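# Fill the empty crate with bottles from the pick list

## Task

Read the paper pick list beside the empty crate, holding it so its black bar is at the top; every line gives a label colour and a count. Put exactly those bottles, upright, into the empty crate, and leave every other bottle standing in its own crate. Neither crate may end up tilted or shifted. The finished result must stay in place without the robot holding it. Anything the robot is touching at the end must not sink more than about a fingernail's width once released.

## Robot and tools

Robot: two six-joint arms, left_arm and right_arm, each ending in a parallel gripper. The names are labels only and say nothing about image sides.

Frames: every pose in a result uses one shared scene frame, in metres. The origin sits on the table surface midway between the arms, +x reaches out over the table, +z is up, and left_arm is on the +y side. Reported hand positions can be off, more so at long reach. In the gripper's own frame the fingers point along +z and close along x. The reported end_effector_position is the point between the pads; fingertips extend 17.5 mm past it. A flat block juts about 9 cm from the wrist-roll axis toward the gripper's -y and turns with it. Turning only the wrist roll moves the pad point around a 25 mm circle.

Joint order (used in every row and every per-joint list): wrist pitch, elbow, shoulder, wrist roll, forearm roll, waist.

A row is one flat list of 18 numbers, each in [-1, 1], covering both arms even if one stays still: left_arm's 6 joint numbers, then its gripper position, force_limit, speed; then the same 9 for right_arm. Joint numbers are scaled offsets, not poses: 1.0 equals 1.398 rad for waist and shoulder, 2.097 rad for elbow, 2.622 rad for forearm roll, wrist pitch and wrist roll. Gripper numbers are absolute settings: position +1 is 50 mm open, about -0.65 pads meet, -1 means close until blocked; force_limit -1/0/+1 is roughly 20/102/185 N per pad (real force up to ~17% more); speed -1/0/+1 is 20/85/150 mm/s. To leave a gripper unchanged, repeat its previous three numbers, since 0 is itself a command.

Stated joint ranges (rad): waist, shoulder, forearm roll, wrist pitch, wrist roll -6.283 to 6.283; elbow -2.792 to 2.792. True ends may differ by 0.010.

Tools:
- execute_actions(actions): a list of actions; each action is a list of up to 15 rows, each row run for one 1/30 s step; a short table repeats its last row to fill 15 steps (0.5 s). Joint offsets in every row are measured from the arm's angles at the start of that action, not from the previous row; for a call's first action that is the last reported state. An empty list just returns state and images. A malformed action, or a first action pushing a joint more than 0.010 rad beyond its range, rejects the whole call; later out-of-range actions are rejected for both arms.
- move(target, speed, blocking): target is one 18-number row; its joint offsets are relative to the Joint positions in the latest result that printed them. All joints travel proportionally, so grippers trace curves; duration is clamped to 0.5-10 s. speed is the top rate in rad/s of the joint with most to travel, 0.01 to 2, default 0.5. Gripper values are sent immediately. Paths ignore obstacles and the other arm. blocking=false returns after 0.5 s while motion continues; then check with wait(0) or end it with stop before sending anything else.
- wait(seconds): 0 to 10 s, arms hold their last command; returns early if a running move finishes.
- stop(): brakes a running move; faster motion needs more distance. Fingers keep moving.
- zoom_image(camera, region): closer look at part of the last image of cam_head_left or cam_head_right (672x504) or cam_left_wrist or cam_right_wrist (504x504); region [x0, y0, x1, y1] in pixels from the top-left, at most 504x504.
- finished_scene(scene): ends the current scene (give its number) once the robot has held the last command; irreversible, and reports success. Replying without a tool call ends everything.

Reading results: the state line gives each gripper's position, wxyz quaternion and velocities. Joint positions, Joint velocities, Joint targets and joint torques are listed per arm in joint order (rad, rad/s). Torque readings carry per-arm offsets and noise. Step readings appear after execute_actions; HELD with an arm label means part of that arm's row was held back that step. "joint sent to its limit" means a joint was stopped at its end; its absence proves nothing. "joint command not followed" means a clearance check altered joint targets. Flange force is the estimated outside force on the gripper, including held weight, noisy and unreliable during accelerations; "no reading" means none. A move result adds a "move:" line: done, off_target, moving, held or fault, then limits=held or limits=none, and each arm's joint farthest from target. object_status: 0 moving, 1 blocked while opening, 2 blocked while closing (a grasp), 3 reached the setpoint or pads met (usually nothing held). After sending position -1 keep it and look for 2. Changing position by 0.01 or more is what makes new force_limit or speed apply; to lighten a grip, open first. A lost grip re-closes automatically unless force_limit was -1. Opening in mm is about (250 - position_measured) x 0.202.

Motion limits: joint targets can lead measured angles by at most 0.456 rad (waist, shoulder), 0.683 (elbow), 0.854 (other three), and are scaled back if they would place the gripper over 70 mm from where it is, so big motions take several actions. Joint target speeds are capped at 2.09, 3.14 and 3.93 rad/s for those groups.

Avoid: faults. An arm halts for 10 s and drops the rest of the call if a joint's contact torque hits its load limit (waist, shoulder 302; elbow 142; the three wrist/forearm joints 40 N m, held weight included) or any outside force reaches 144 N. Arms are stiff, so aiming even slightly past a firm contact can fault; faster moves hit harder. Keep the arms from colliding. Don't knock bottles or crates over or off the table, slam, drop, or push hard. Watch MOTOR HOT warnings; holding loads heats motors and can trigger an OVER-TEMPERATURE FAULT braking. Brief outside tugs on held items may occur. The robot keeps its last command while you compose replies.

Each tool is called after "Call:" as a command line: name --argument value for each argument, lists and objects as JSON in quotes; but a table of rows of numbers goes row by row, as --pt "numbers of a row", without its own name.

## Session

Call:
execute_actions --actions '[]'

Scene clock: 0.00 s.
left_arm: end_effector_position=(+0.8774, +0.1507, +0.1275) position_measured=3 object_status=3 end_effector_quat_wxyz=(-0.016, +0.217, +0.976, -0.010) end_effector_velocity=(-0.001, -0.002, -0.003) end_effector_angular_velocity=(+0.001, +0.003, -0.003) | right_arm: end_effector_position=(+0.3164, -0.7566, +0.1263) position_measured=3 object_status=3 end_effector_quat_wxyz=(-0.045, +0.760, +0.647, +0.045) end_effector_velocity=(-0.000, +0.000, -0.000) end_effector_angular_velocity=(-0.000, +0.001, +0.001)
Joint names: [wrist pitch, elbow, shoulder, wrist roll, forearm roll, waist]
Joint positions: left_arm=[ 1.267  1.168  0.735 -1.541 -0.027 -0.563] | right_arm=[ 0.954  2.275 -0.04  -0.348  0.148 -0.286]
Joint velocities: left_arm=[-0.     0.001  0.002  0.001 -0.    -0.002] | right_arm=[ 0.    -0.     0.    -0.    -0.     0.001]
Joint torques (N m, as the joint torque sensors report them, + toward a larger angle): no reading
Flange force (N, the push that the arm receives, along the gripper's own x y z axes): no reading
Joint targets: left_arm=[1.267 1.168 0.735 -1.541 -0.027 -0.563] | right_arm=[0.954 2.275 -0.040 -0.348 0.148 -0.286]

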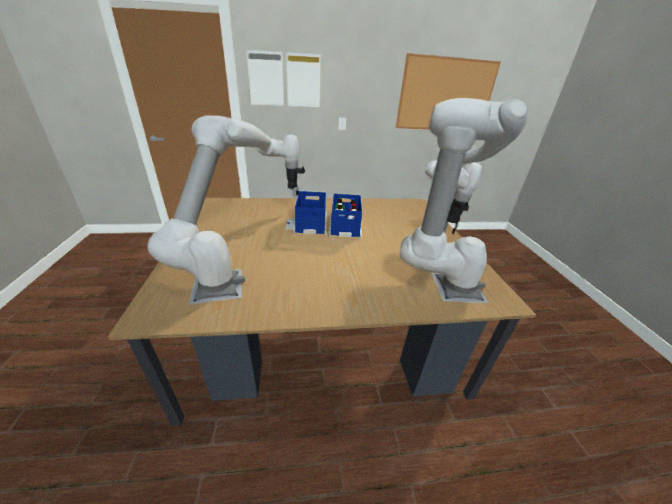

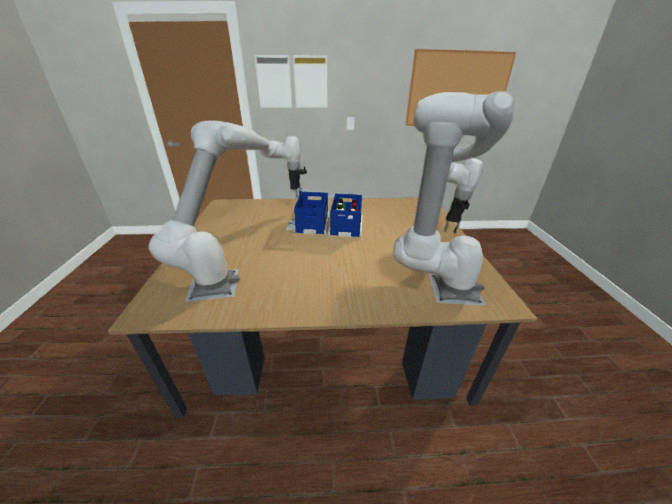

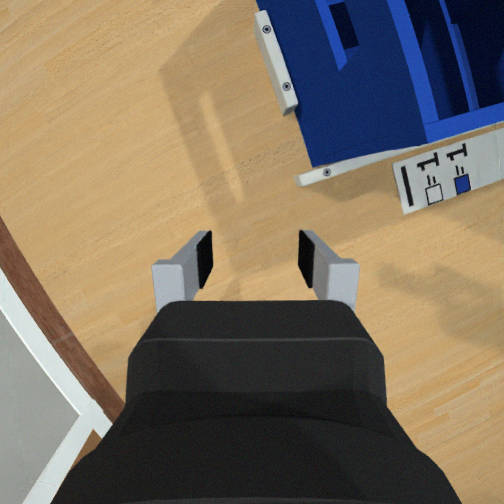

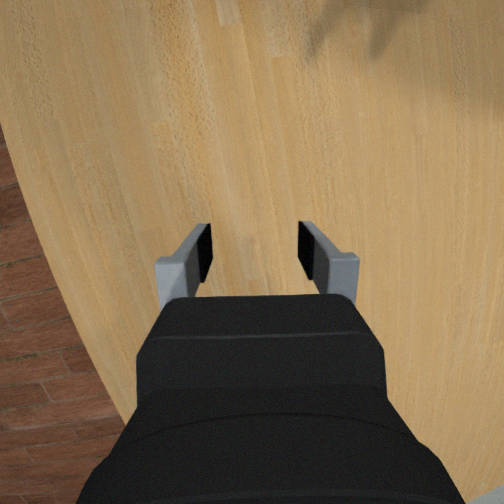

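Call:
move --target '[0.159,-0.182,-0.047,0,0.0103,0,1,-0.6,1,0,0,0,0,0,0,1,0,0]' --speed 0.6

Call:
move --target '[0,0,0,0,0,-0.1,1,-0.6,1,0,0,0,0,0,0,1,0,0]' --speed 0.3

Call:
zoom_image --camera "cam_head_left" --region '[270,170,380,250]'

Scene clock: 13.93 s.
left_arm: end_effector_position=(+0.8848, +0.1560, +0.3994) position_measured=3 object_status=3 end_effector_quat_wxyz=(+0.001, +0.221, +0.975, -0.000) end_effector_velocity=(+0.000, +0.000, -0.001) end_effector_angular_velocity=(+0.001, +0.001, +0.000) | right_arm: end_effector_position=(+0.3164, -0.7566, +0.1263) position_measured=3 object_status=3 end_effector_quat_wxyz=(-0.045, +0.760, +0.647, +0.045) end_effector_velocity=(-0.001, +0.000, -0.001) end_effector_angular_velocity=(+0.001, +0.002, +0.001)
Joint names: [wrist pitch, elbow, shoulder, wrist roll, forearm roll, waist]
Joint positions: left_arm=[ 1.684  0.786  0.669 -1.541  0.    -0.563] | right_arm=[ 0.954  2.275 -0.04  -0.348  0.148 -0.286]
Joint velocities: left_arm=[ 0.001 -0.001  0.001  0.     0.001  0.   ] | right_arm=[-0.     0.001  0.001 -0.    -0.     0.   ]
Joint torques (N m, as the joint torque sensors report them, + toward a larger angle): left_arm=[   0.18  -42.84 -109.07   -0.01    4.42    0.12] | right_arm=[ -0.01 -32.27 -29.17   0.09   3.52   1.46]
Flange force (N, the push that the arm receives, along the gripper's own x y z axes): left_arm=[-3.0 0.2 -0.3] | right_arm=[-3.5 0.6 -4.6]
Joint targets: left_arm=[1.684 0.786 0.669 -1.541 0.000 -0.563] | right_arm=[0.954 2.275 -0.040 -0.348 0.148 -0.286]
move: done; limits=none; left_arm: farthest joint: the waist, 0.000 radians from its target (0.000 radians at the start); right_arm: farthest joint: the waist, 0.000 radians from its target (0.000 radians at the start)

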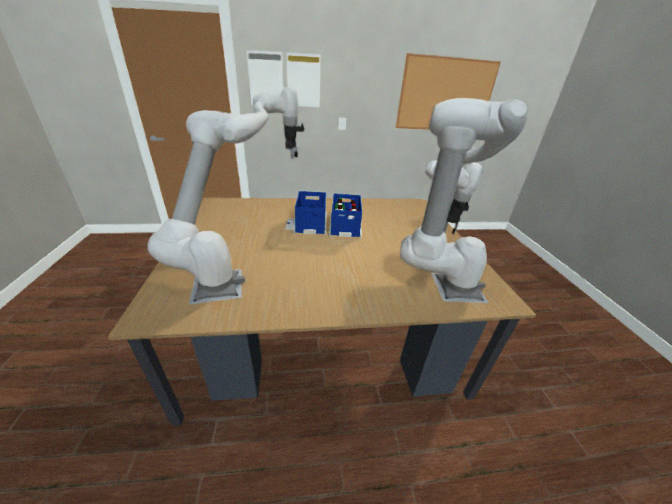

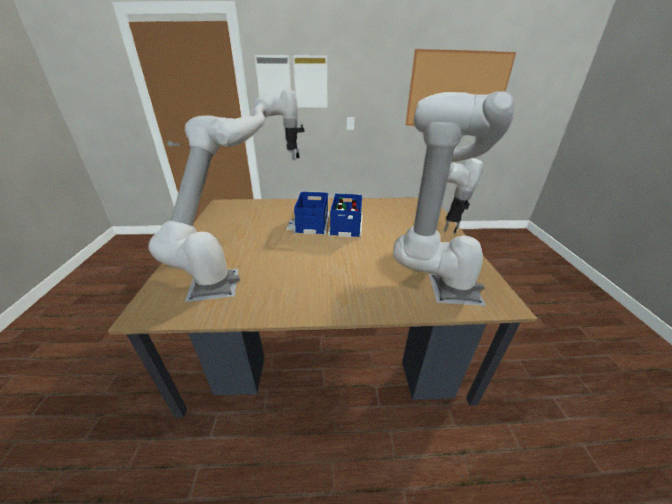

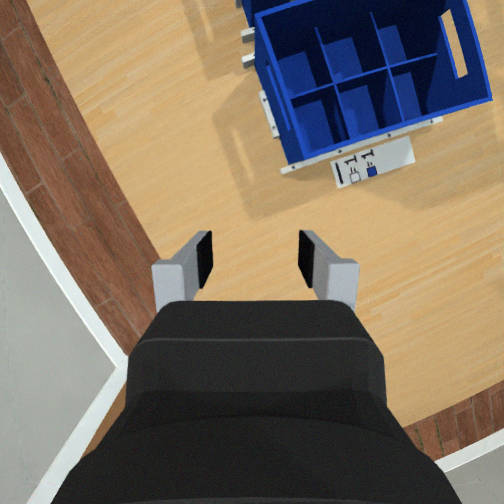

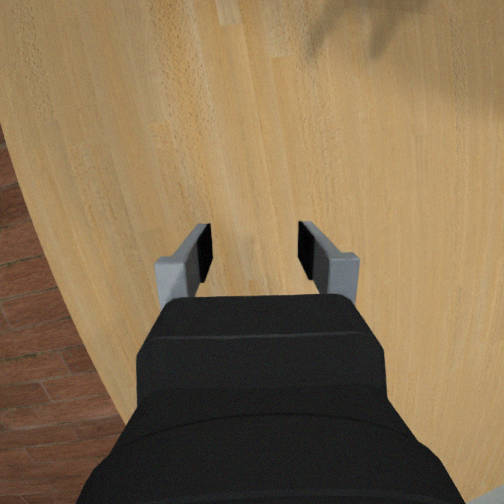

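Scene clock: 14.80 s.
left_arm: end_effector_position=(+0.8247, +0.0394, +0.3994) position_measured=3 object_status=3 end_effector_quat_wxyz=(+0.001, +0.289, +0.957, -0.000) end_effector_velocity=(-0.001, -0.000, +0.001) end_effector_angular_velocity=(-0.001, -0.001, -0.000) | right_arm: end_effector_position=(+0.3164, -0.7566, +0.1263) position_measured=3 object_status=3 end_effector_quat_wxyz=(-0.045, +0.760, +0.647, +0.045) end_effector_velocity=(-0.001, +0.000, -0.001) end_effector_angular_velocity=(+0.001, +0.001, -0.001)
Joint names: [wrist pitch, elbow, shoulder, wrist roll, forearm roll, waist]
Joint positions: left_arm=[ 1.684  0.786  0.669 -1.541  0.    -0.703] | right_arm=[ 0.954  2.275 -0.04  -0.348  0.148 -0.286]
Joint velocities: left_arm=[-0.     0.001 -0.002 -0.    -0.    -0.001] | right_arm=[-0.     0.001  0.     0.001 -0.    -0.   ]
Joint torques (N m, as the joint torque sensors report them, + toward a larger angle): left_arm=[  -0.13  -43.38 -111.18    0.29    4.63   -0.25] | right_arm=[ -0.04 -32.07 -29.41   0.28   4.19   0.72]
Flange force (N, the push that the arm receives, along the gripper's own x y z axes): left_arm=[-4.5 1.0 -1.0] | right_arm=[-2.1 1.5 -4.8]
Joint targets: left_arm=[1.684 0.786 0.669 -1.541 0.000 -0.703] | right_arm=[0.954 2.275 -0.040 -0.348 0.148 -0.286]
move: done; limits=none; left_arm: farthest joint: the waist, 0.000 radians from its target (0.140 radians at the start); right_arm: farthest joint: the waist, 0.000 radians from its target (0.000 radians at the start)

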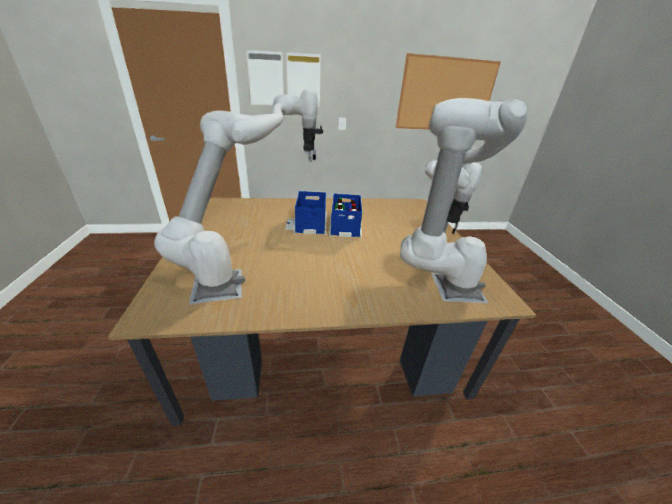

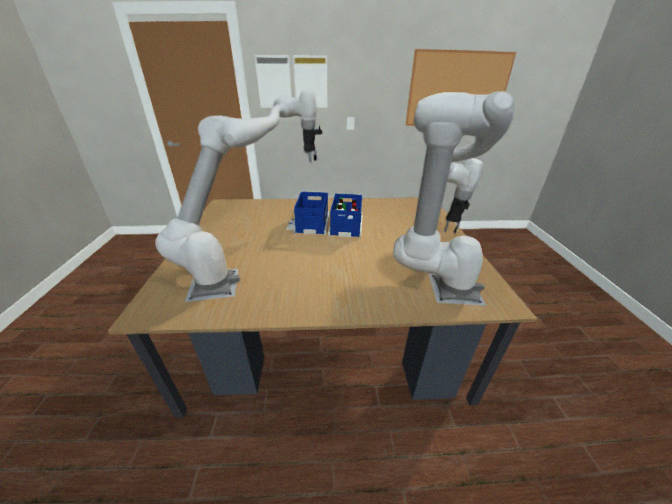

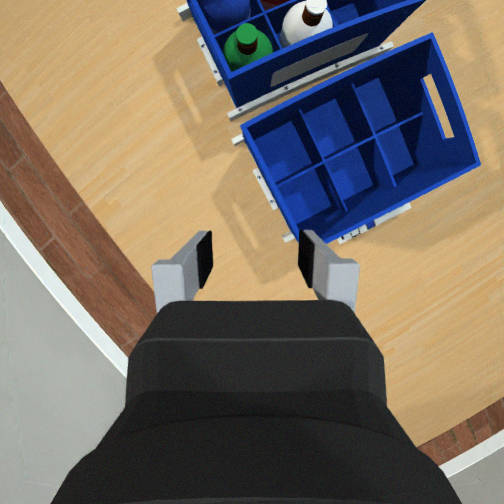

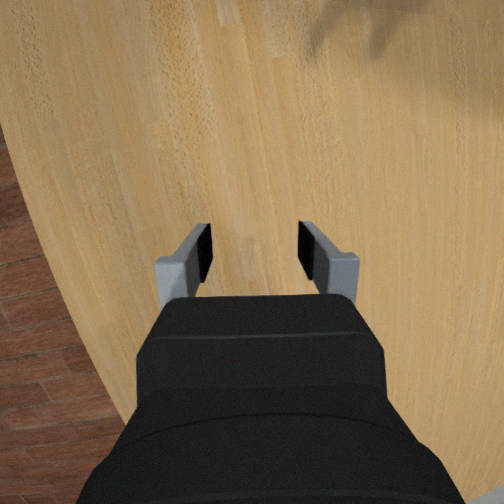

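Region (270, 170, 380, 250) of cam_head_left's 672x504 image, scaled by 4.582, with more detail than that image has; it fills the top 367 rows of this view, and the rest is white.

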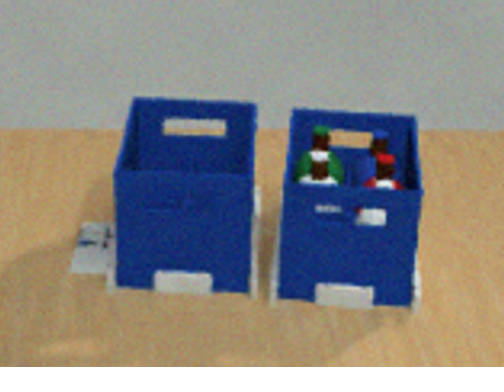

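Call:
move --target '[-0.0084,0.028,-0.0243,-0.2857,0,-0.1166,1,-0.6,1,0,0,0,0,0,0,1,0,0]' --speed 0.8

Scene clock: 27.20 s.
left_arm: end_effector_position=(+0.7398, -0.0806, +0.3984) position_measured=3 object_status=3 end_effector_quat_wxyz=(+0.000, +0.000, +1.000, +0.000) end_effector_velocity=(-0.000, -0.001, +0.000) end_effector_angular_velocity=(-0.001, -0.001, +0.000) | right_arm: end_effector_position=(+0.3164, -0.7566, +0.1263) position_measured=3 object_status=3 end_effector_quat_wxyz=(-0.045, +0.760, +0.647, +0.045) end_effector_velocity=(+0.001, +0.001, +0.000) end_effector_angular_velocity=(+0.001, -0.001, -0.000)
Joint names: [wrist pitch, elbow, shoulder, wrist roll, forearm roll, waist]
Joint positions: left_arm=[ 1.662  0.845  0.635 -2.289  0.    -0.866] | right_arm=[ 0.954  2.275 -0.04  -0.348  0.148 -0.286]
Joint velocities: left_arm=[-0.002  0.    -0.    -0.001  0.    -0.001] | right_arm=[ 0.    -0.001 -0.     0.001  0.002  0.002]
Joint torques (N m, as the joint torque sensors report them, + toward a larger angle): left_arm=[  -0.07  -44.48 -106.96   -0.12    4.29    1.85] | right_arm=[ -0.48 -32.74 -29.44   0.5    3.68   0.58]
Flange force (N, the push that the arm receives, along the gripper's own x y z axes): left_arm=[1.7 -0.4 2.4] | right_arm=[-2.1 0.6 -5.1]
Joint targets: left_arm=[1.662 0.845 0.635 -2.289 0.000 -0.866] | right_arm=[0.954 2.275 -0.040 -0.348 0.148 -0.286]
move: done; limits=none; left_arm: farthest joint: the wrist roll, 0.001 radians from its target (0.749 radians at the start); right_arm: farthest joint: the waist, 0.000 radians from its target (0.000 radians at the start)

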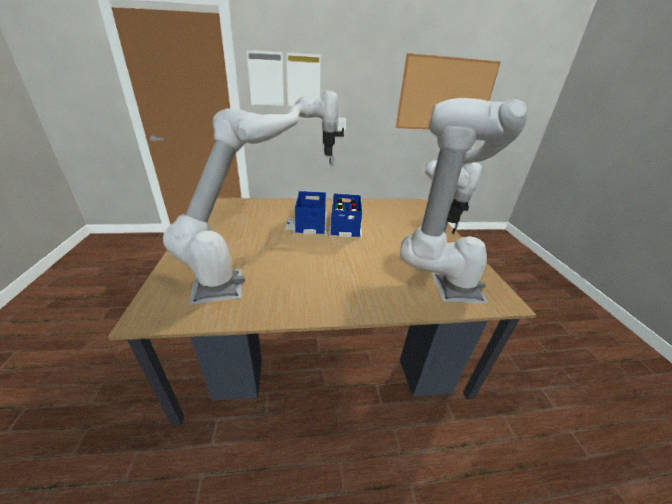

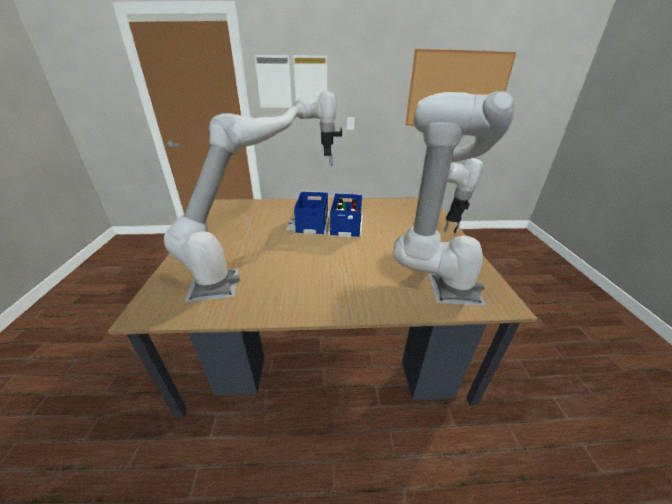

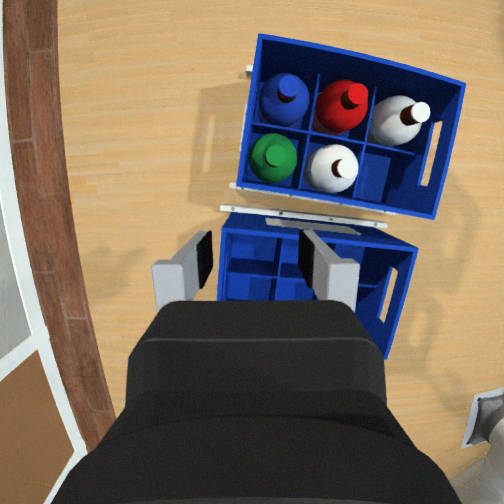

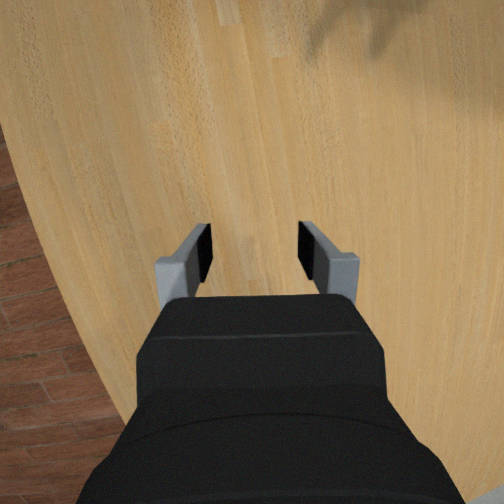

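Call:
move --target '[-0.0934,0.1383,-0.0329,0.011,0,-0.0784,1,-0.6,1,0,0,0,0,0,0,1,0,0]' --speed 0.4

Scene clock: 33.27 s.
left_arm: end_effector_position=(+0.6498, -0.1353, +0.2789) position_measured=3 object_status=3 end_effector_quat_wxyz=(+0.000, +0.069, +0.998, -0.000) end_effector_velocity=(-0.000, +0.001, -0.002) end_effector_angular_velocity=(+0.002, +0.003, +0.001) | right_arm: end_effector_position=(+0.3164, -0.7566, +0.1263) position_measured=3 object_status=3 end_effector_quat_wxyz=(-0.045, +0.760, +0.647, +0.045) end_effector_velocity=(+0.000, -0.000, -0.000) end_effector_angular_velocity=(-0.000, +0.000, +0.001)
Joint names: [wrist pitch, elbow, shoulder, wrist roll, forearm roll, waist]
Joint positions: left_arm=[ 1.417  1.135  0.589 -2.261  0.    -0.975] | right_arm=[ 0.954  2.275 -0.04  -0.348  0.148 -0.286]
Joint velocities: left_arm=[ 0.     0.002  0.001 -0.001 -0.001  0.   ] | right_arm=[-0.    -0.     0.    -0.001 -0.    -0.   ]
Joint torques (N m, as the joint torque sensors report them, + toward a larger angle): left_arm=[  -0.08  -41.9  -101.98    0.14    4.5     1.32] | right_arm=[  0.01 -32.52 -28.26   0.59   3.84   0.11]
Flange force (N, the push that the arm receives, along the gripper's own x y z axes): left_arm=[-2.4 -3.3 -1.8] | right_arm=[-1.0 -0.6 -5.3]
Joint targets: left_arm=[1.417 1.135 0.589 -2.261 0.000 -0.975] | right_arm=[0.954 2.275 -0.040 -0.348 0.148 -0.286]
move: done; limits=none; left_arm: farthest joint: the waist, 0.000 radians from its target (0.110 radians at the start); right_arm: farthest joint: the waist, 0.000 radians from its target (0.000 radians at the start)

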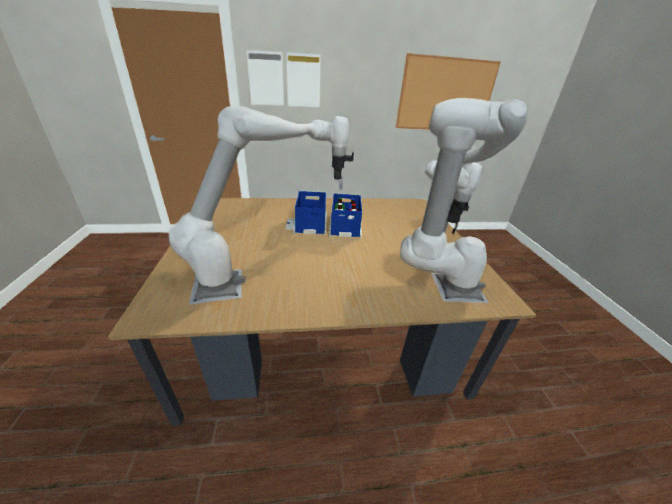

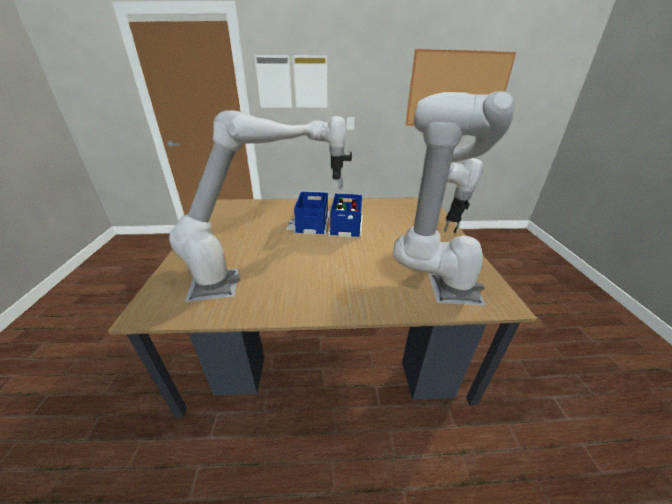

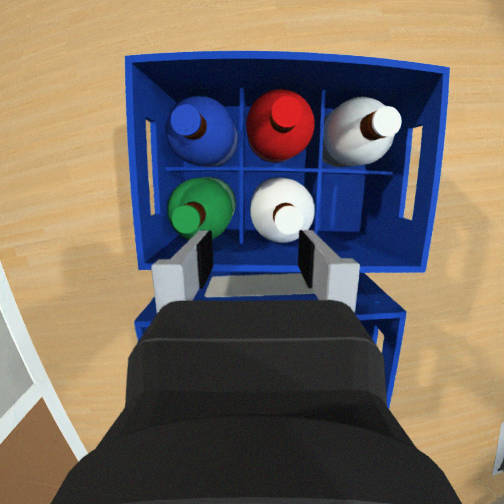

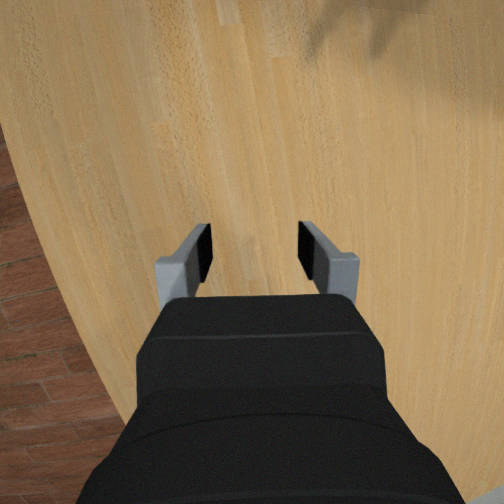

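Call:
move --target '[-0.0366,0.05,-0.0057,-0.0107,0,-0.0204,1,-0.6,1,0,0,0,0,0,0,1,0,0]' --speed 0.2

Call:
zoom_image --camera "cam_left_wrist" --region '[60,30,460,300]'

Scene clock: 41.50 s.
left_arm: end_effector_position=(+0.6214, -0.1415, +0.2286) position_measured=3 object_status=3 end_effector_quat_wxyz=(-0.000, +0.070, +0.998, +0.000) end_effector_velocity=(-0.001, -0.000, -0.001) end_effector_angular_velocity=(-0.000, +0.000, -0.001) | right_arm: end_effector_position=(+0.3164, -0.7566, +0.1263) position_measured=3 object_status=3 end_effector_quat_wxyz=(-0.045, +0.760, +0.647, +0.045) end_effector_velocity=(-0.001, +0.000, -0.001) end_effector_angular_velocity=(+0.001, +0.002, -0.001)
Joint names: [wrist pitch, elbow, shoulder, wrist roll, forearm roll, waist]
Joint positions: left_arm=[ 1.321  1.239  0.581 -2.289  0.    -1.004] | right_arm=[ 0.954  2.275 -0.04  -0.348  0.148 -0.286]
Joint velocities: left_arm=[-0.001  0.001 -0.    -0.    -0.    -0.001] | right_arm=[-0.     0.002  0.    -0.    -0.    -0.001]
Joint torques (N m, as the joint torque sensors report them, + toward a larger angle): left_arm=[   0.11  -42.84 -101.02    0.09    4.37    0.91] | right_arm=[ -0.39 -32.74 -30.56   0.54   3.75   1.02]
Flange force (N, the push that the arm receives, along the gripper's own x y z axes): left_arm=[1.3 -0.7 0.6] | right_arm=[-4.1 2.2 -2.9]
Joint targets: left_arm=[1.321 1.239 0.581 -2.289 0.000 -1.004] | right_arm=[0.954 2.275 -0.040 -0.348 0.148 -0.286]
move: done; limits=none; left_arm: farthest joint: the waist, 0.000 radians from its target (0.028 radians at the start); right_arm: farthest joint: the waist, 0.000 radians from its target (0.000 radians at the start)

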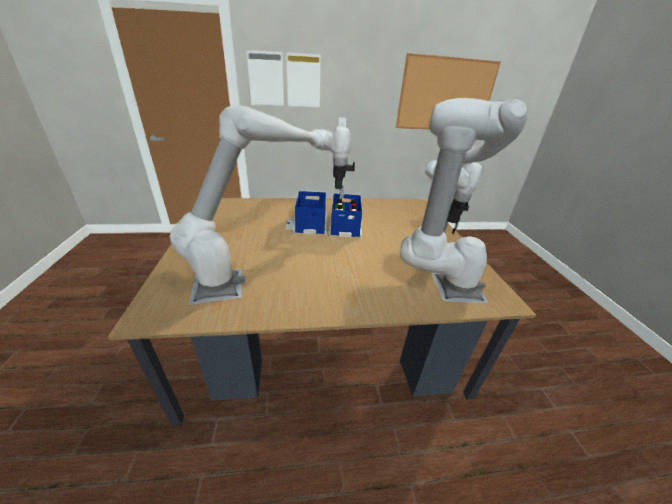

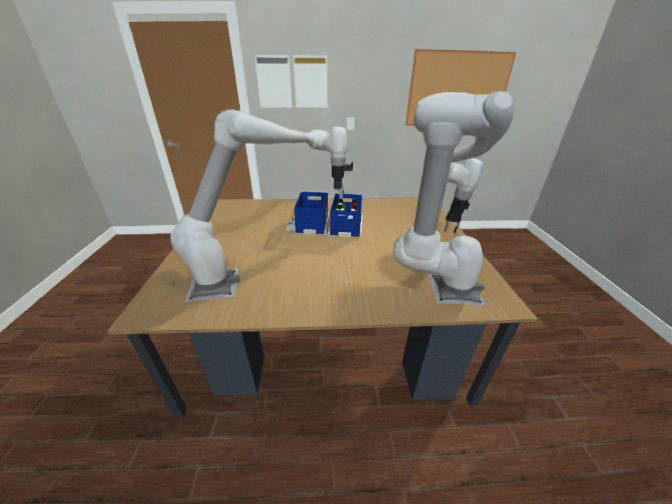

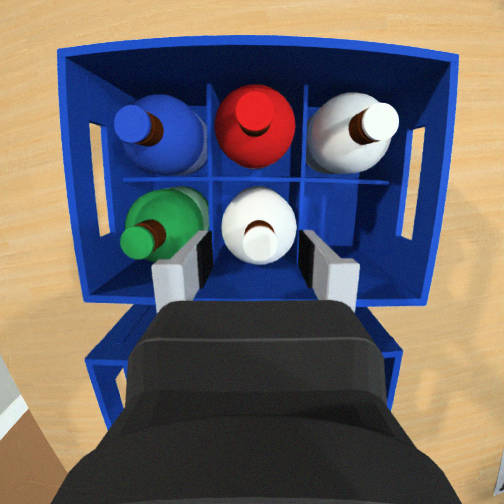

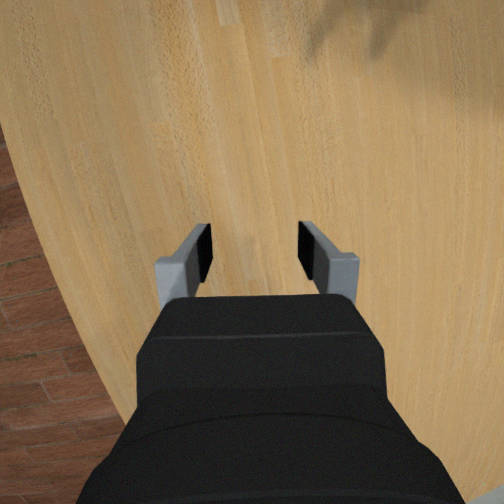

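Region (60, 30, 460, 300) of cam_left_wrist's 504x504 image, scaled by 1.260, with more detail than that image has; it fills the top 340 rows of this view, and the rest is white.

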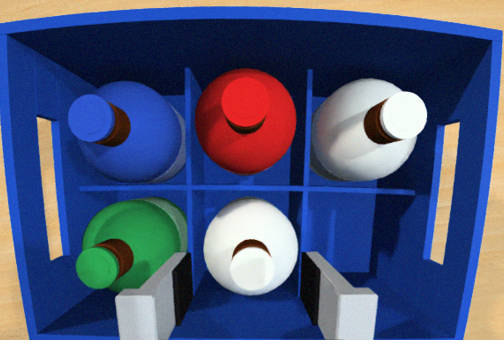

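Call:
move --target '[-0.024,0.0213,0.0136,0,0,0,1,-0.6,1,0,0,0,0,0,0,1,0,0]' --speed 0.1

Scene clock: 45.30 s.
left_arm: end_effector_position=(+0.6212, -0.1413, +0.1879) position_measured=3 object_status=3 end_effector_quat_wxyz=(-0.000, +0.070, +0.998, +0.000) end_effector_velocity=(-0.001, -0.000, -0.001) end_effector_angular_velocity=(+0.000, +0.000, -0.001) | right_arm: end_effector_position=(+0.3164, -0.7566, +0.1263) position_measured=3 object_status=3 end_effector_quat_wxyz=(-0.045, +0.760, +0.647, +0.045) end_effector_velocity=(-0.000, -0.000, -0.000) end_effector_angular_velocity=(-0.000, +0.000, -0.001)
Joint names: [wrist pitch, elbow, shoulder, wrist roll, forearm roll, waist]
Joint positions: left_arm=[ 1.258  1.284  0.6   -2.289  0.    -1.004] | right_arm=[ 0.954  2.275 -0.04  -0.348  0.148 -0.286]
Joint velocities: left_arm=[-0.002  0.001  0.001 -0.    -0.    -0.001] | right_arm=[-0.     0.001 -0.001  0.001 -0.001 -0.   ]
Joint torques (N m, as the joint torque sensors report them, + toward a larger angle): left_arm=[   0.11  -41.24 -102.37    0.31    4.39    0.47] | right_arm=[ -0.34 -33.92 -28.39   0.     3.84   3.39]
Flange force (N, the push that the arm receives, along the gripper's own x y z axes): left_arm=[-1.4 -2.1 0.4] | right_arm=[-6.7 -4.9 -5.6]
Joint targets: left_arm=[1.258 1.284 0.600 -2.289 0.000 -1.004] | right_arm=[0.954 2.275 -0.040 -0.348 0.148 -0.286]
move: done; limits=none; left_arm: farthest joint: the waist, 0.000 radians from its target (0.000 radians at the start); right_arm: farthest joint: the waist, 0.000 radians from its target (0.000 radians at the start)

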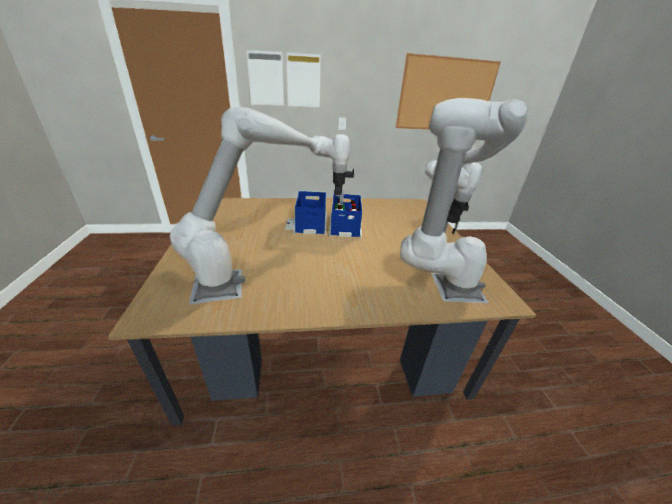

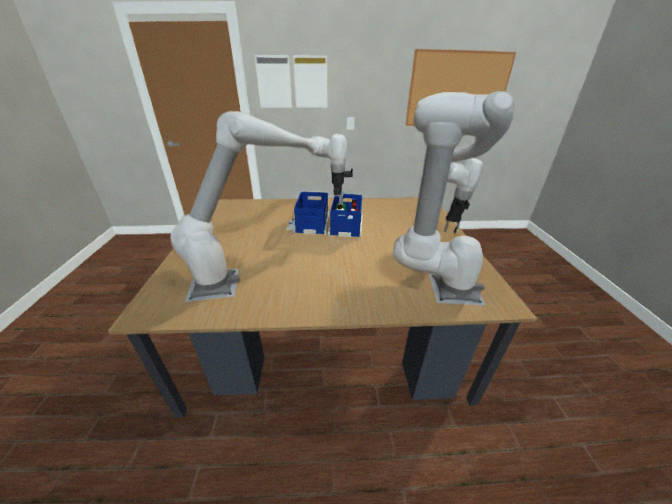

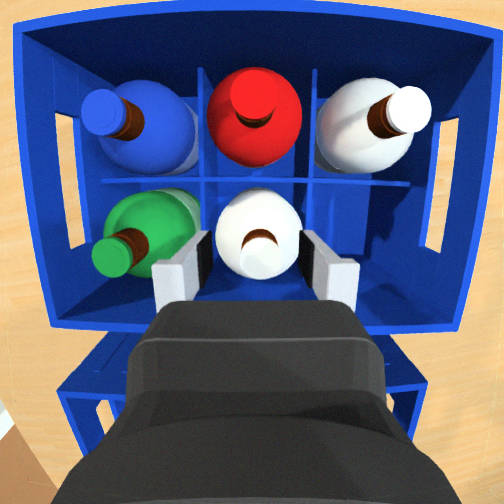

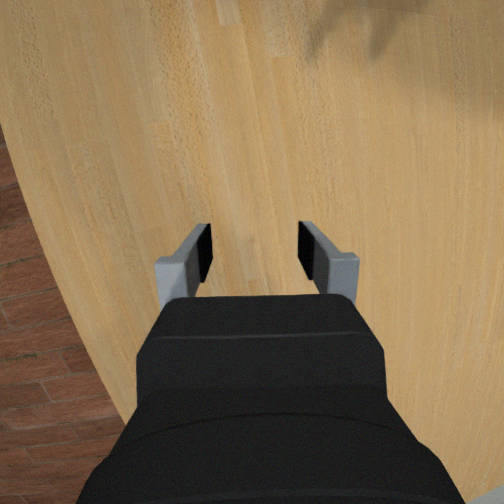

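Call:
move --target '[-0.0177,0.0177,0.0064,0,0,0.0012,1,-0.6,1,0,0,0,0,0,0,1,0,0]' --speed 0.06

Call:
zoom_image --camera "cam_head_left" --region '[290,160,380,240]'

Scene clock: 53.30 s.
left_arm: end_effector_position=(+0.6198, -0.1374, +0.1605) position_measured=3 object_status=3 end_effector_quat_wxyz=(-0.000, +0.069, +0.998, +0.000) end_effector_velocity=(-0.000, -0.000, -0.001) end_effector_angular_velocity=(+0.000, +0.000, -0.001) | right_arm: end_effector_position=(+0.3164, -0.7566, +0.1263) position_measured=3 object_status=3 end_effector_quat_wxyz=(-0.045, +0.760, +0.647, +0.045) end_effector_velocity=(-0.000, -0.000, +0.000) end_effector_angular_velocity=(-0.002, -0.000, +0.002)
Joint names: [wrist pitch, elbow, shoulder, wrist roll, forearm roll, waist]
Joint positions: left_arm=[ 1.212  1.321  0.609 -2.289  0.    -1.002] | right_arm=[ 0.954  2.275 -0.04  -0.348  0.148 -0.286]
Joint velocities: left_arm=[-0.001  0.001  0.     0.     0.    -0.   ] | right_arm=[ 0.    -0.    -0.001 -0.    -0.002  0.   ]
Joint torques (N m, as the joint torque sensors report them, + toward a larger angle): left_arm=[  -0.03  -40.9  -101.63    0.14    4.2     2.23] | right_arm=[ -0.2  -32.78 -30.21   0.76   3.95  -0.18]
Flange force (N, the push that the arm receives, along the gripper's own x y z axes): left_arm=[1.7 -2.8 -0.4] | right_arm=[-1.5 2.0 -3.4]
Joint targets: left_arm=[1.212 1.321 0.609 -2.289 0.000 -1.002] | right_arm=[0.954 2.275 -0.040 -0.348 0.148 -0.286]
move: done; limits=none; left_arm: farthest joint: the waist, 0.000 radians from its target (0.001 radians at the start); right_arm: farthest joint: the waist, 0.000 radians from its target (0.000 radians at the start)

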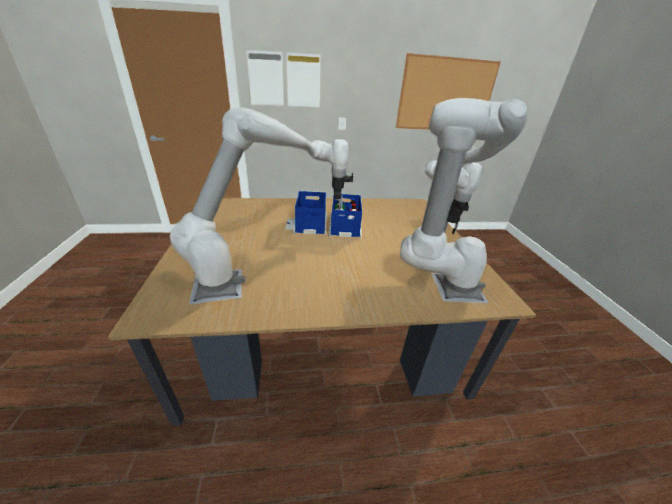

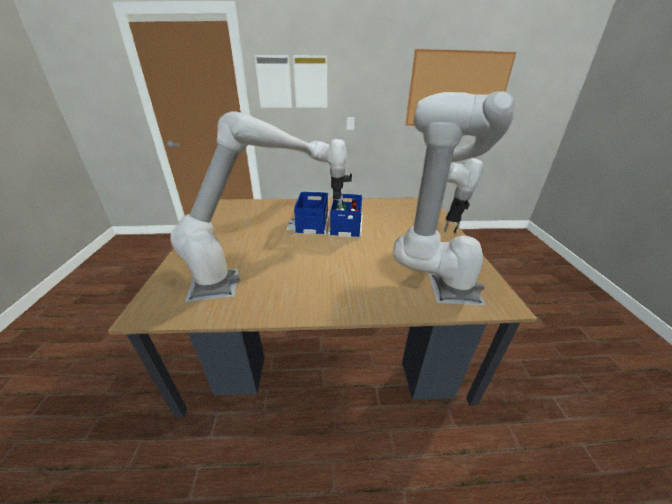

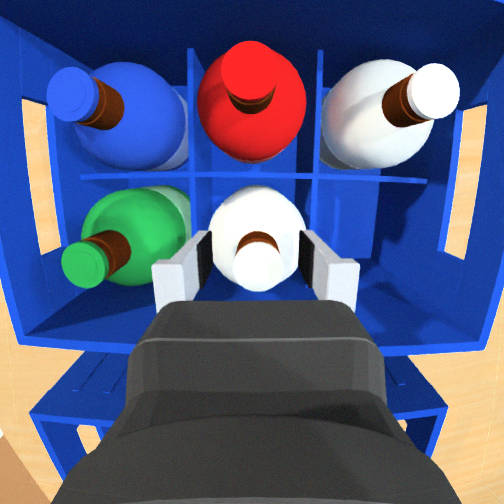

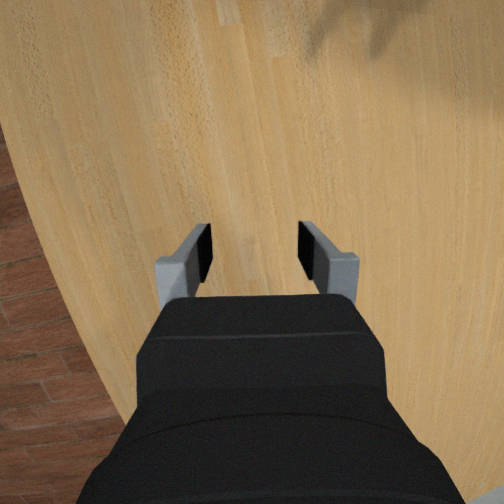

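Region (290, 160, 380, 240) of cam_head_left's 672x504 image, scaled by 5.600, with more detail than that image has.

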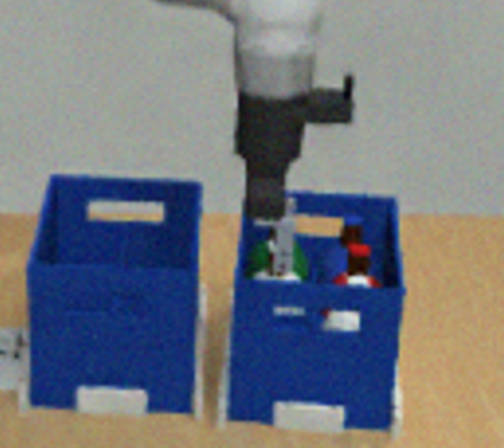

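Call:
move --target '[-0.0072,0.0062,0.0043,0,0,0,1,-0.6,1,0,0,0,0,0,0,1,0,0]' --speed 0.05

Call:
move --target '[0,0,0,0,0,0,-1,-0.5,0,0,0,0,0,0,0,1,0,0]'

Scene clock: 56.47 s.
left_arm: end_effector_position=(+0.6192, -0.1368, +0.1485) position_measured=3 object_status=3 end_effector_quat_wxyz=(-0.000, +0.069, +0.998, +0.000) end_effector_velocity=(-0.000, +0.001, -0.002) end_effector_angular_velocity=(+0.002, +0.001, -0.001) | right_arm: end_effector_position=(+0.3164, -0.7566, +0.1263) position_measured=3 object_status=3 end_effector_quat_wxyz=(-0.045, +0.760, +0.647, +0.045) end_effector_velocity=(-0.000, +0.000, +0.000) end_effector_angular_velocity=(-0.001, -0.000, +0.001)
Joint names: [wrist pitch, elbow, shoulder, wrist roll, forearm roll, waist]
Joint positions: left_arm=[ 1.193  1.334  0.615 -2.289  0.    -1.002] | right_arm=[ 0.954  2.275 -0.04  -0.348  0.148 -0.286]
Joint velocities: left_arm=[-0.001  0.002  0.001  0.001  0.     0.   ] | right_arm=[ 0.     0.001 -0.001 -0.    -0.001  0.   ]
Joint torques (N m, as the joint torque sensors report them, + toward a larger angle): left_arm=[   0.25  -40.64 -100.72    0.25    4.23    0.19] | right_arm=[ -0.1  -33.46 -28.61   0.47   3.85   0.58]
Flange force (N, the push that the arm receives, along the gripper's own x y z axes): left_arm=[1.7 1.5 -0.6] | right_arm=[-1.6 -2.2 -4.7]
Joint targets: left_arm=[1.193 1.334 0.615 -2.289 0.000 -1.002] | right_arm=[0.954 2.275 -0.040 -0.348 0.148 -0.286]
move: done; limits=none; left_arm: farthest joint: the waist, 0.000 radians from its target (0.000 radians at the start); right_arm: farthest joint: the waist, 0.000 radians from its target (0.000 radians at the start)

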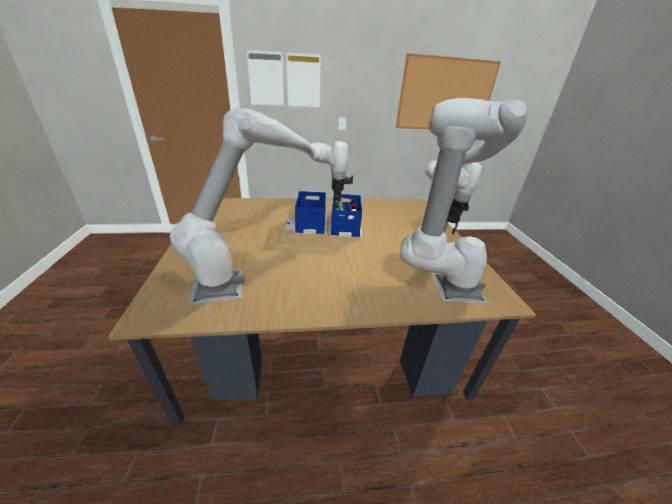

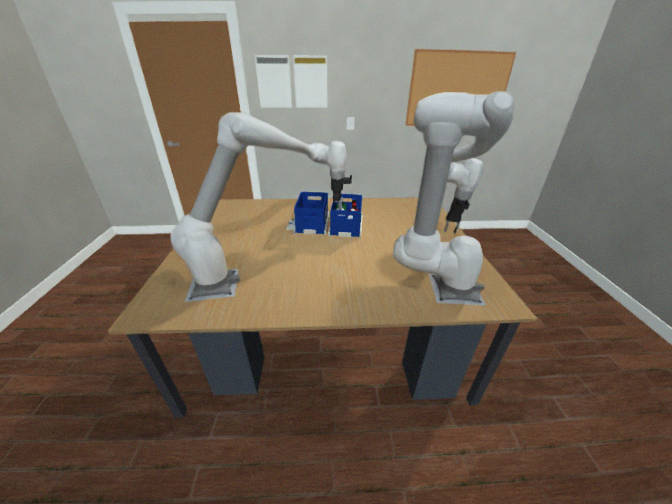

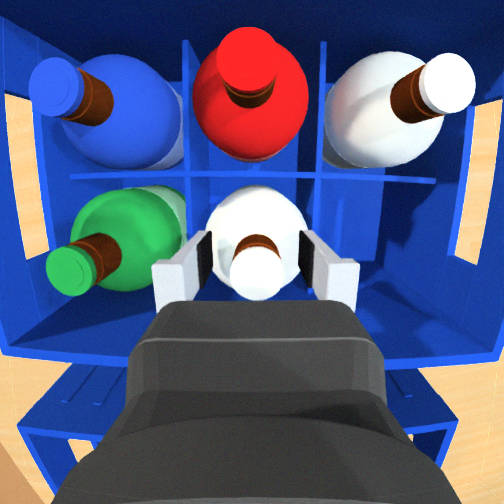

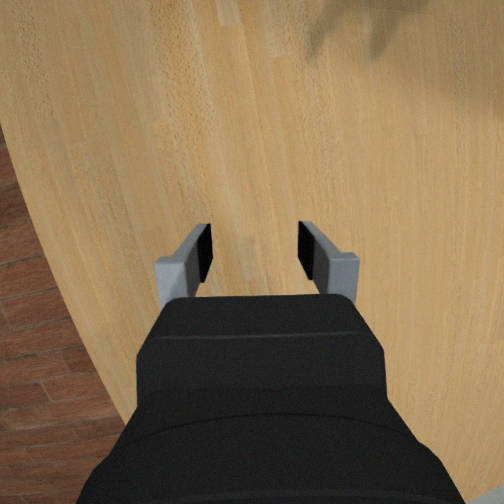

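Scene clock: 57.00 s.
left_arm: end_effector_position=(+0.6192, -0.1368, +0.1484) position_measured=126 object_status=2 end_effector_quat_wxyz=(-0.000, +0.069, +0.998, +0.000) end_effector_velocity=(-0.001, +0.001, -0.001) end_effector_angular_velocity=(+0.002, +0.001, -0.002) | right_arm: end_effector_position=(+0.3164, -0.7566, +0.1263) position_measured=3 object_status=3 end_effector_quat_wxyz=(-0.045, +0.760, +0.647, +0.045) end_effector_velocity=(+0.000, +0.000, -0.000) end_effector_angular_velocity=(+0.000, +0.001, -0.000)
Joint names: [wrist pitch, elbow, shoulder, wrist roll, forearm roll, waist]
Joint positions: left_arm=[ 1.193  1.334  0.615 -2.289  0.    -1.002] | right_arm=[ 0.954  2.275 -0.04  -0.348  0.148 -0.286]
Joint velocities: left_arm=[ 0.     0.002  0.     0.002  0.001 -0.   ] | right_arm=[0.    0.    0.001 0.001 0.    0.001]
Joint torques (N m, as the joint torque sensors report them, + toward a larger angle): left_arm=[   0.29  -41.05 -103.02    0.04    4.45    1.09] | right_arm=[ -0.41 -33.89 -26.73  -0.08   3.44   0.86]
Flange force (N, the push that the arm receives, along the gripper's own x y z axes): left_arm=[-0.1 -1.8 2.2] | right_arm=[0.0 -5.2 -6.8]
Joint targets: left_arm=[1.193 1.334 0.615 -2.289 0.000 -1.002] | right_arm=[0.954 2.275 -0.040 -0.348 0.148 -0.286]
move: done; limits=none; left_arm: farthest joint: the waist, 0.000 radians from its target (0.000 radians at the start); right_arm: farthest joint: the waist, 0.000 radians from its target (0.000 radians at the start)

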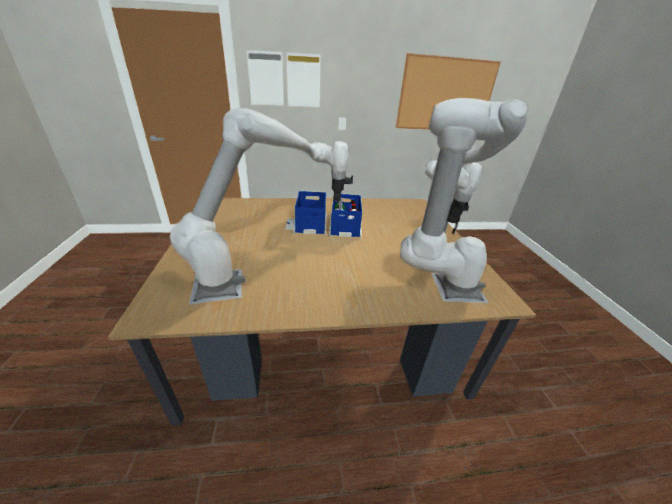

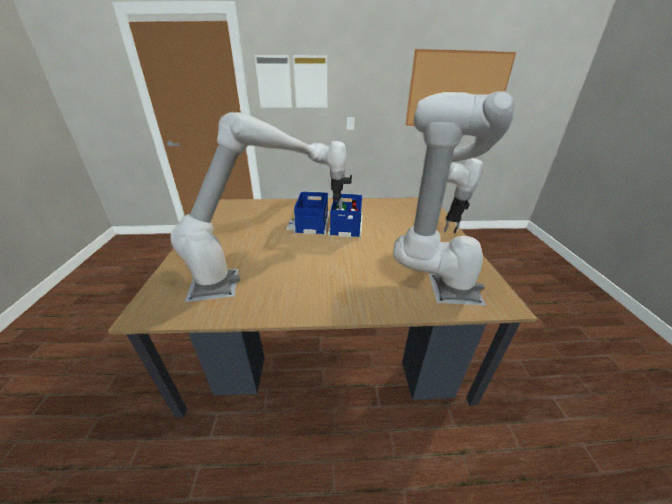

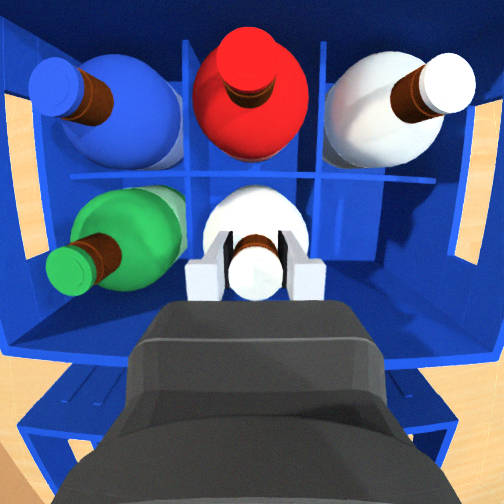

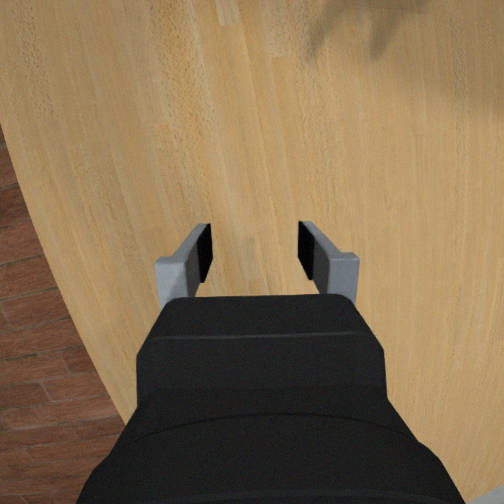

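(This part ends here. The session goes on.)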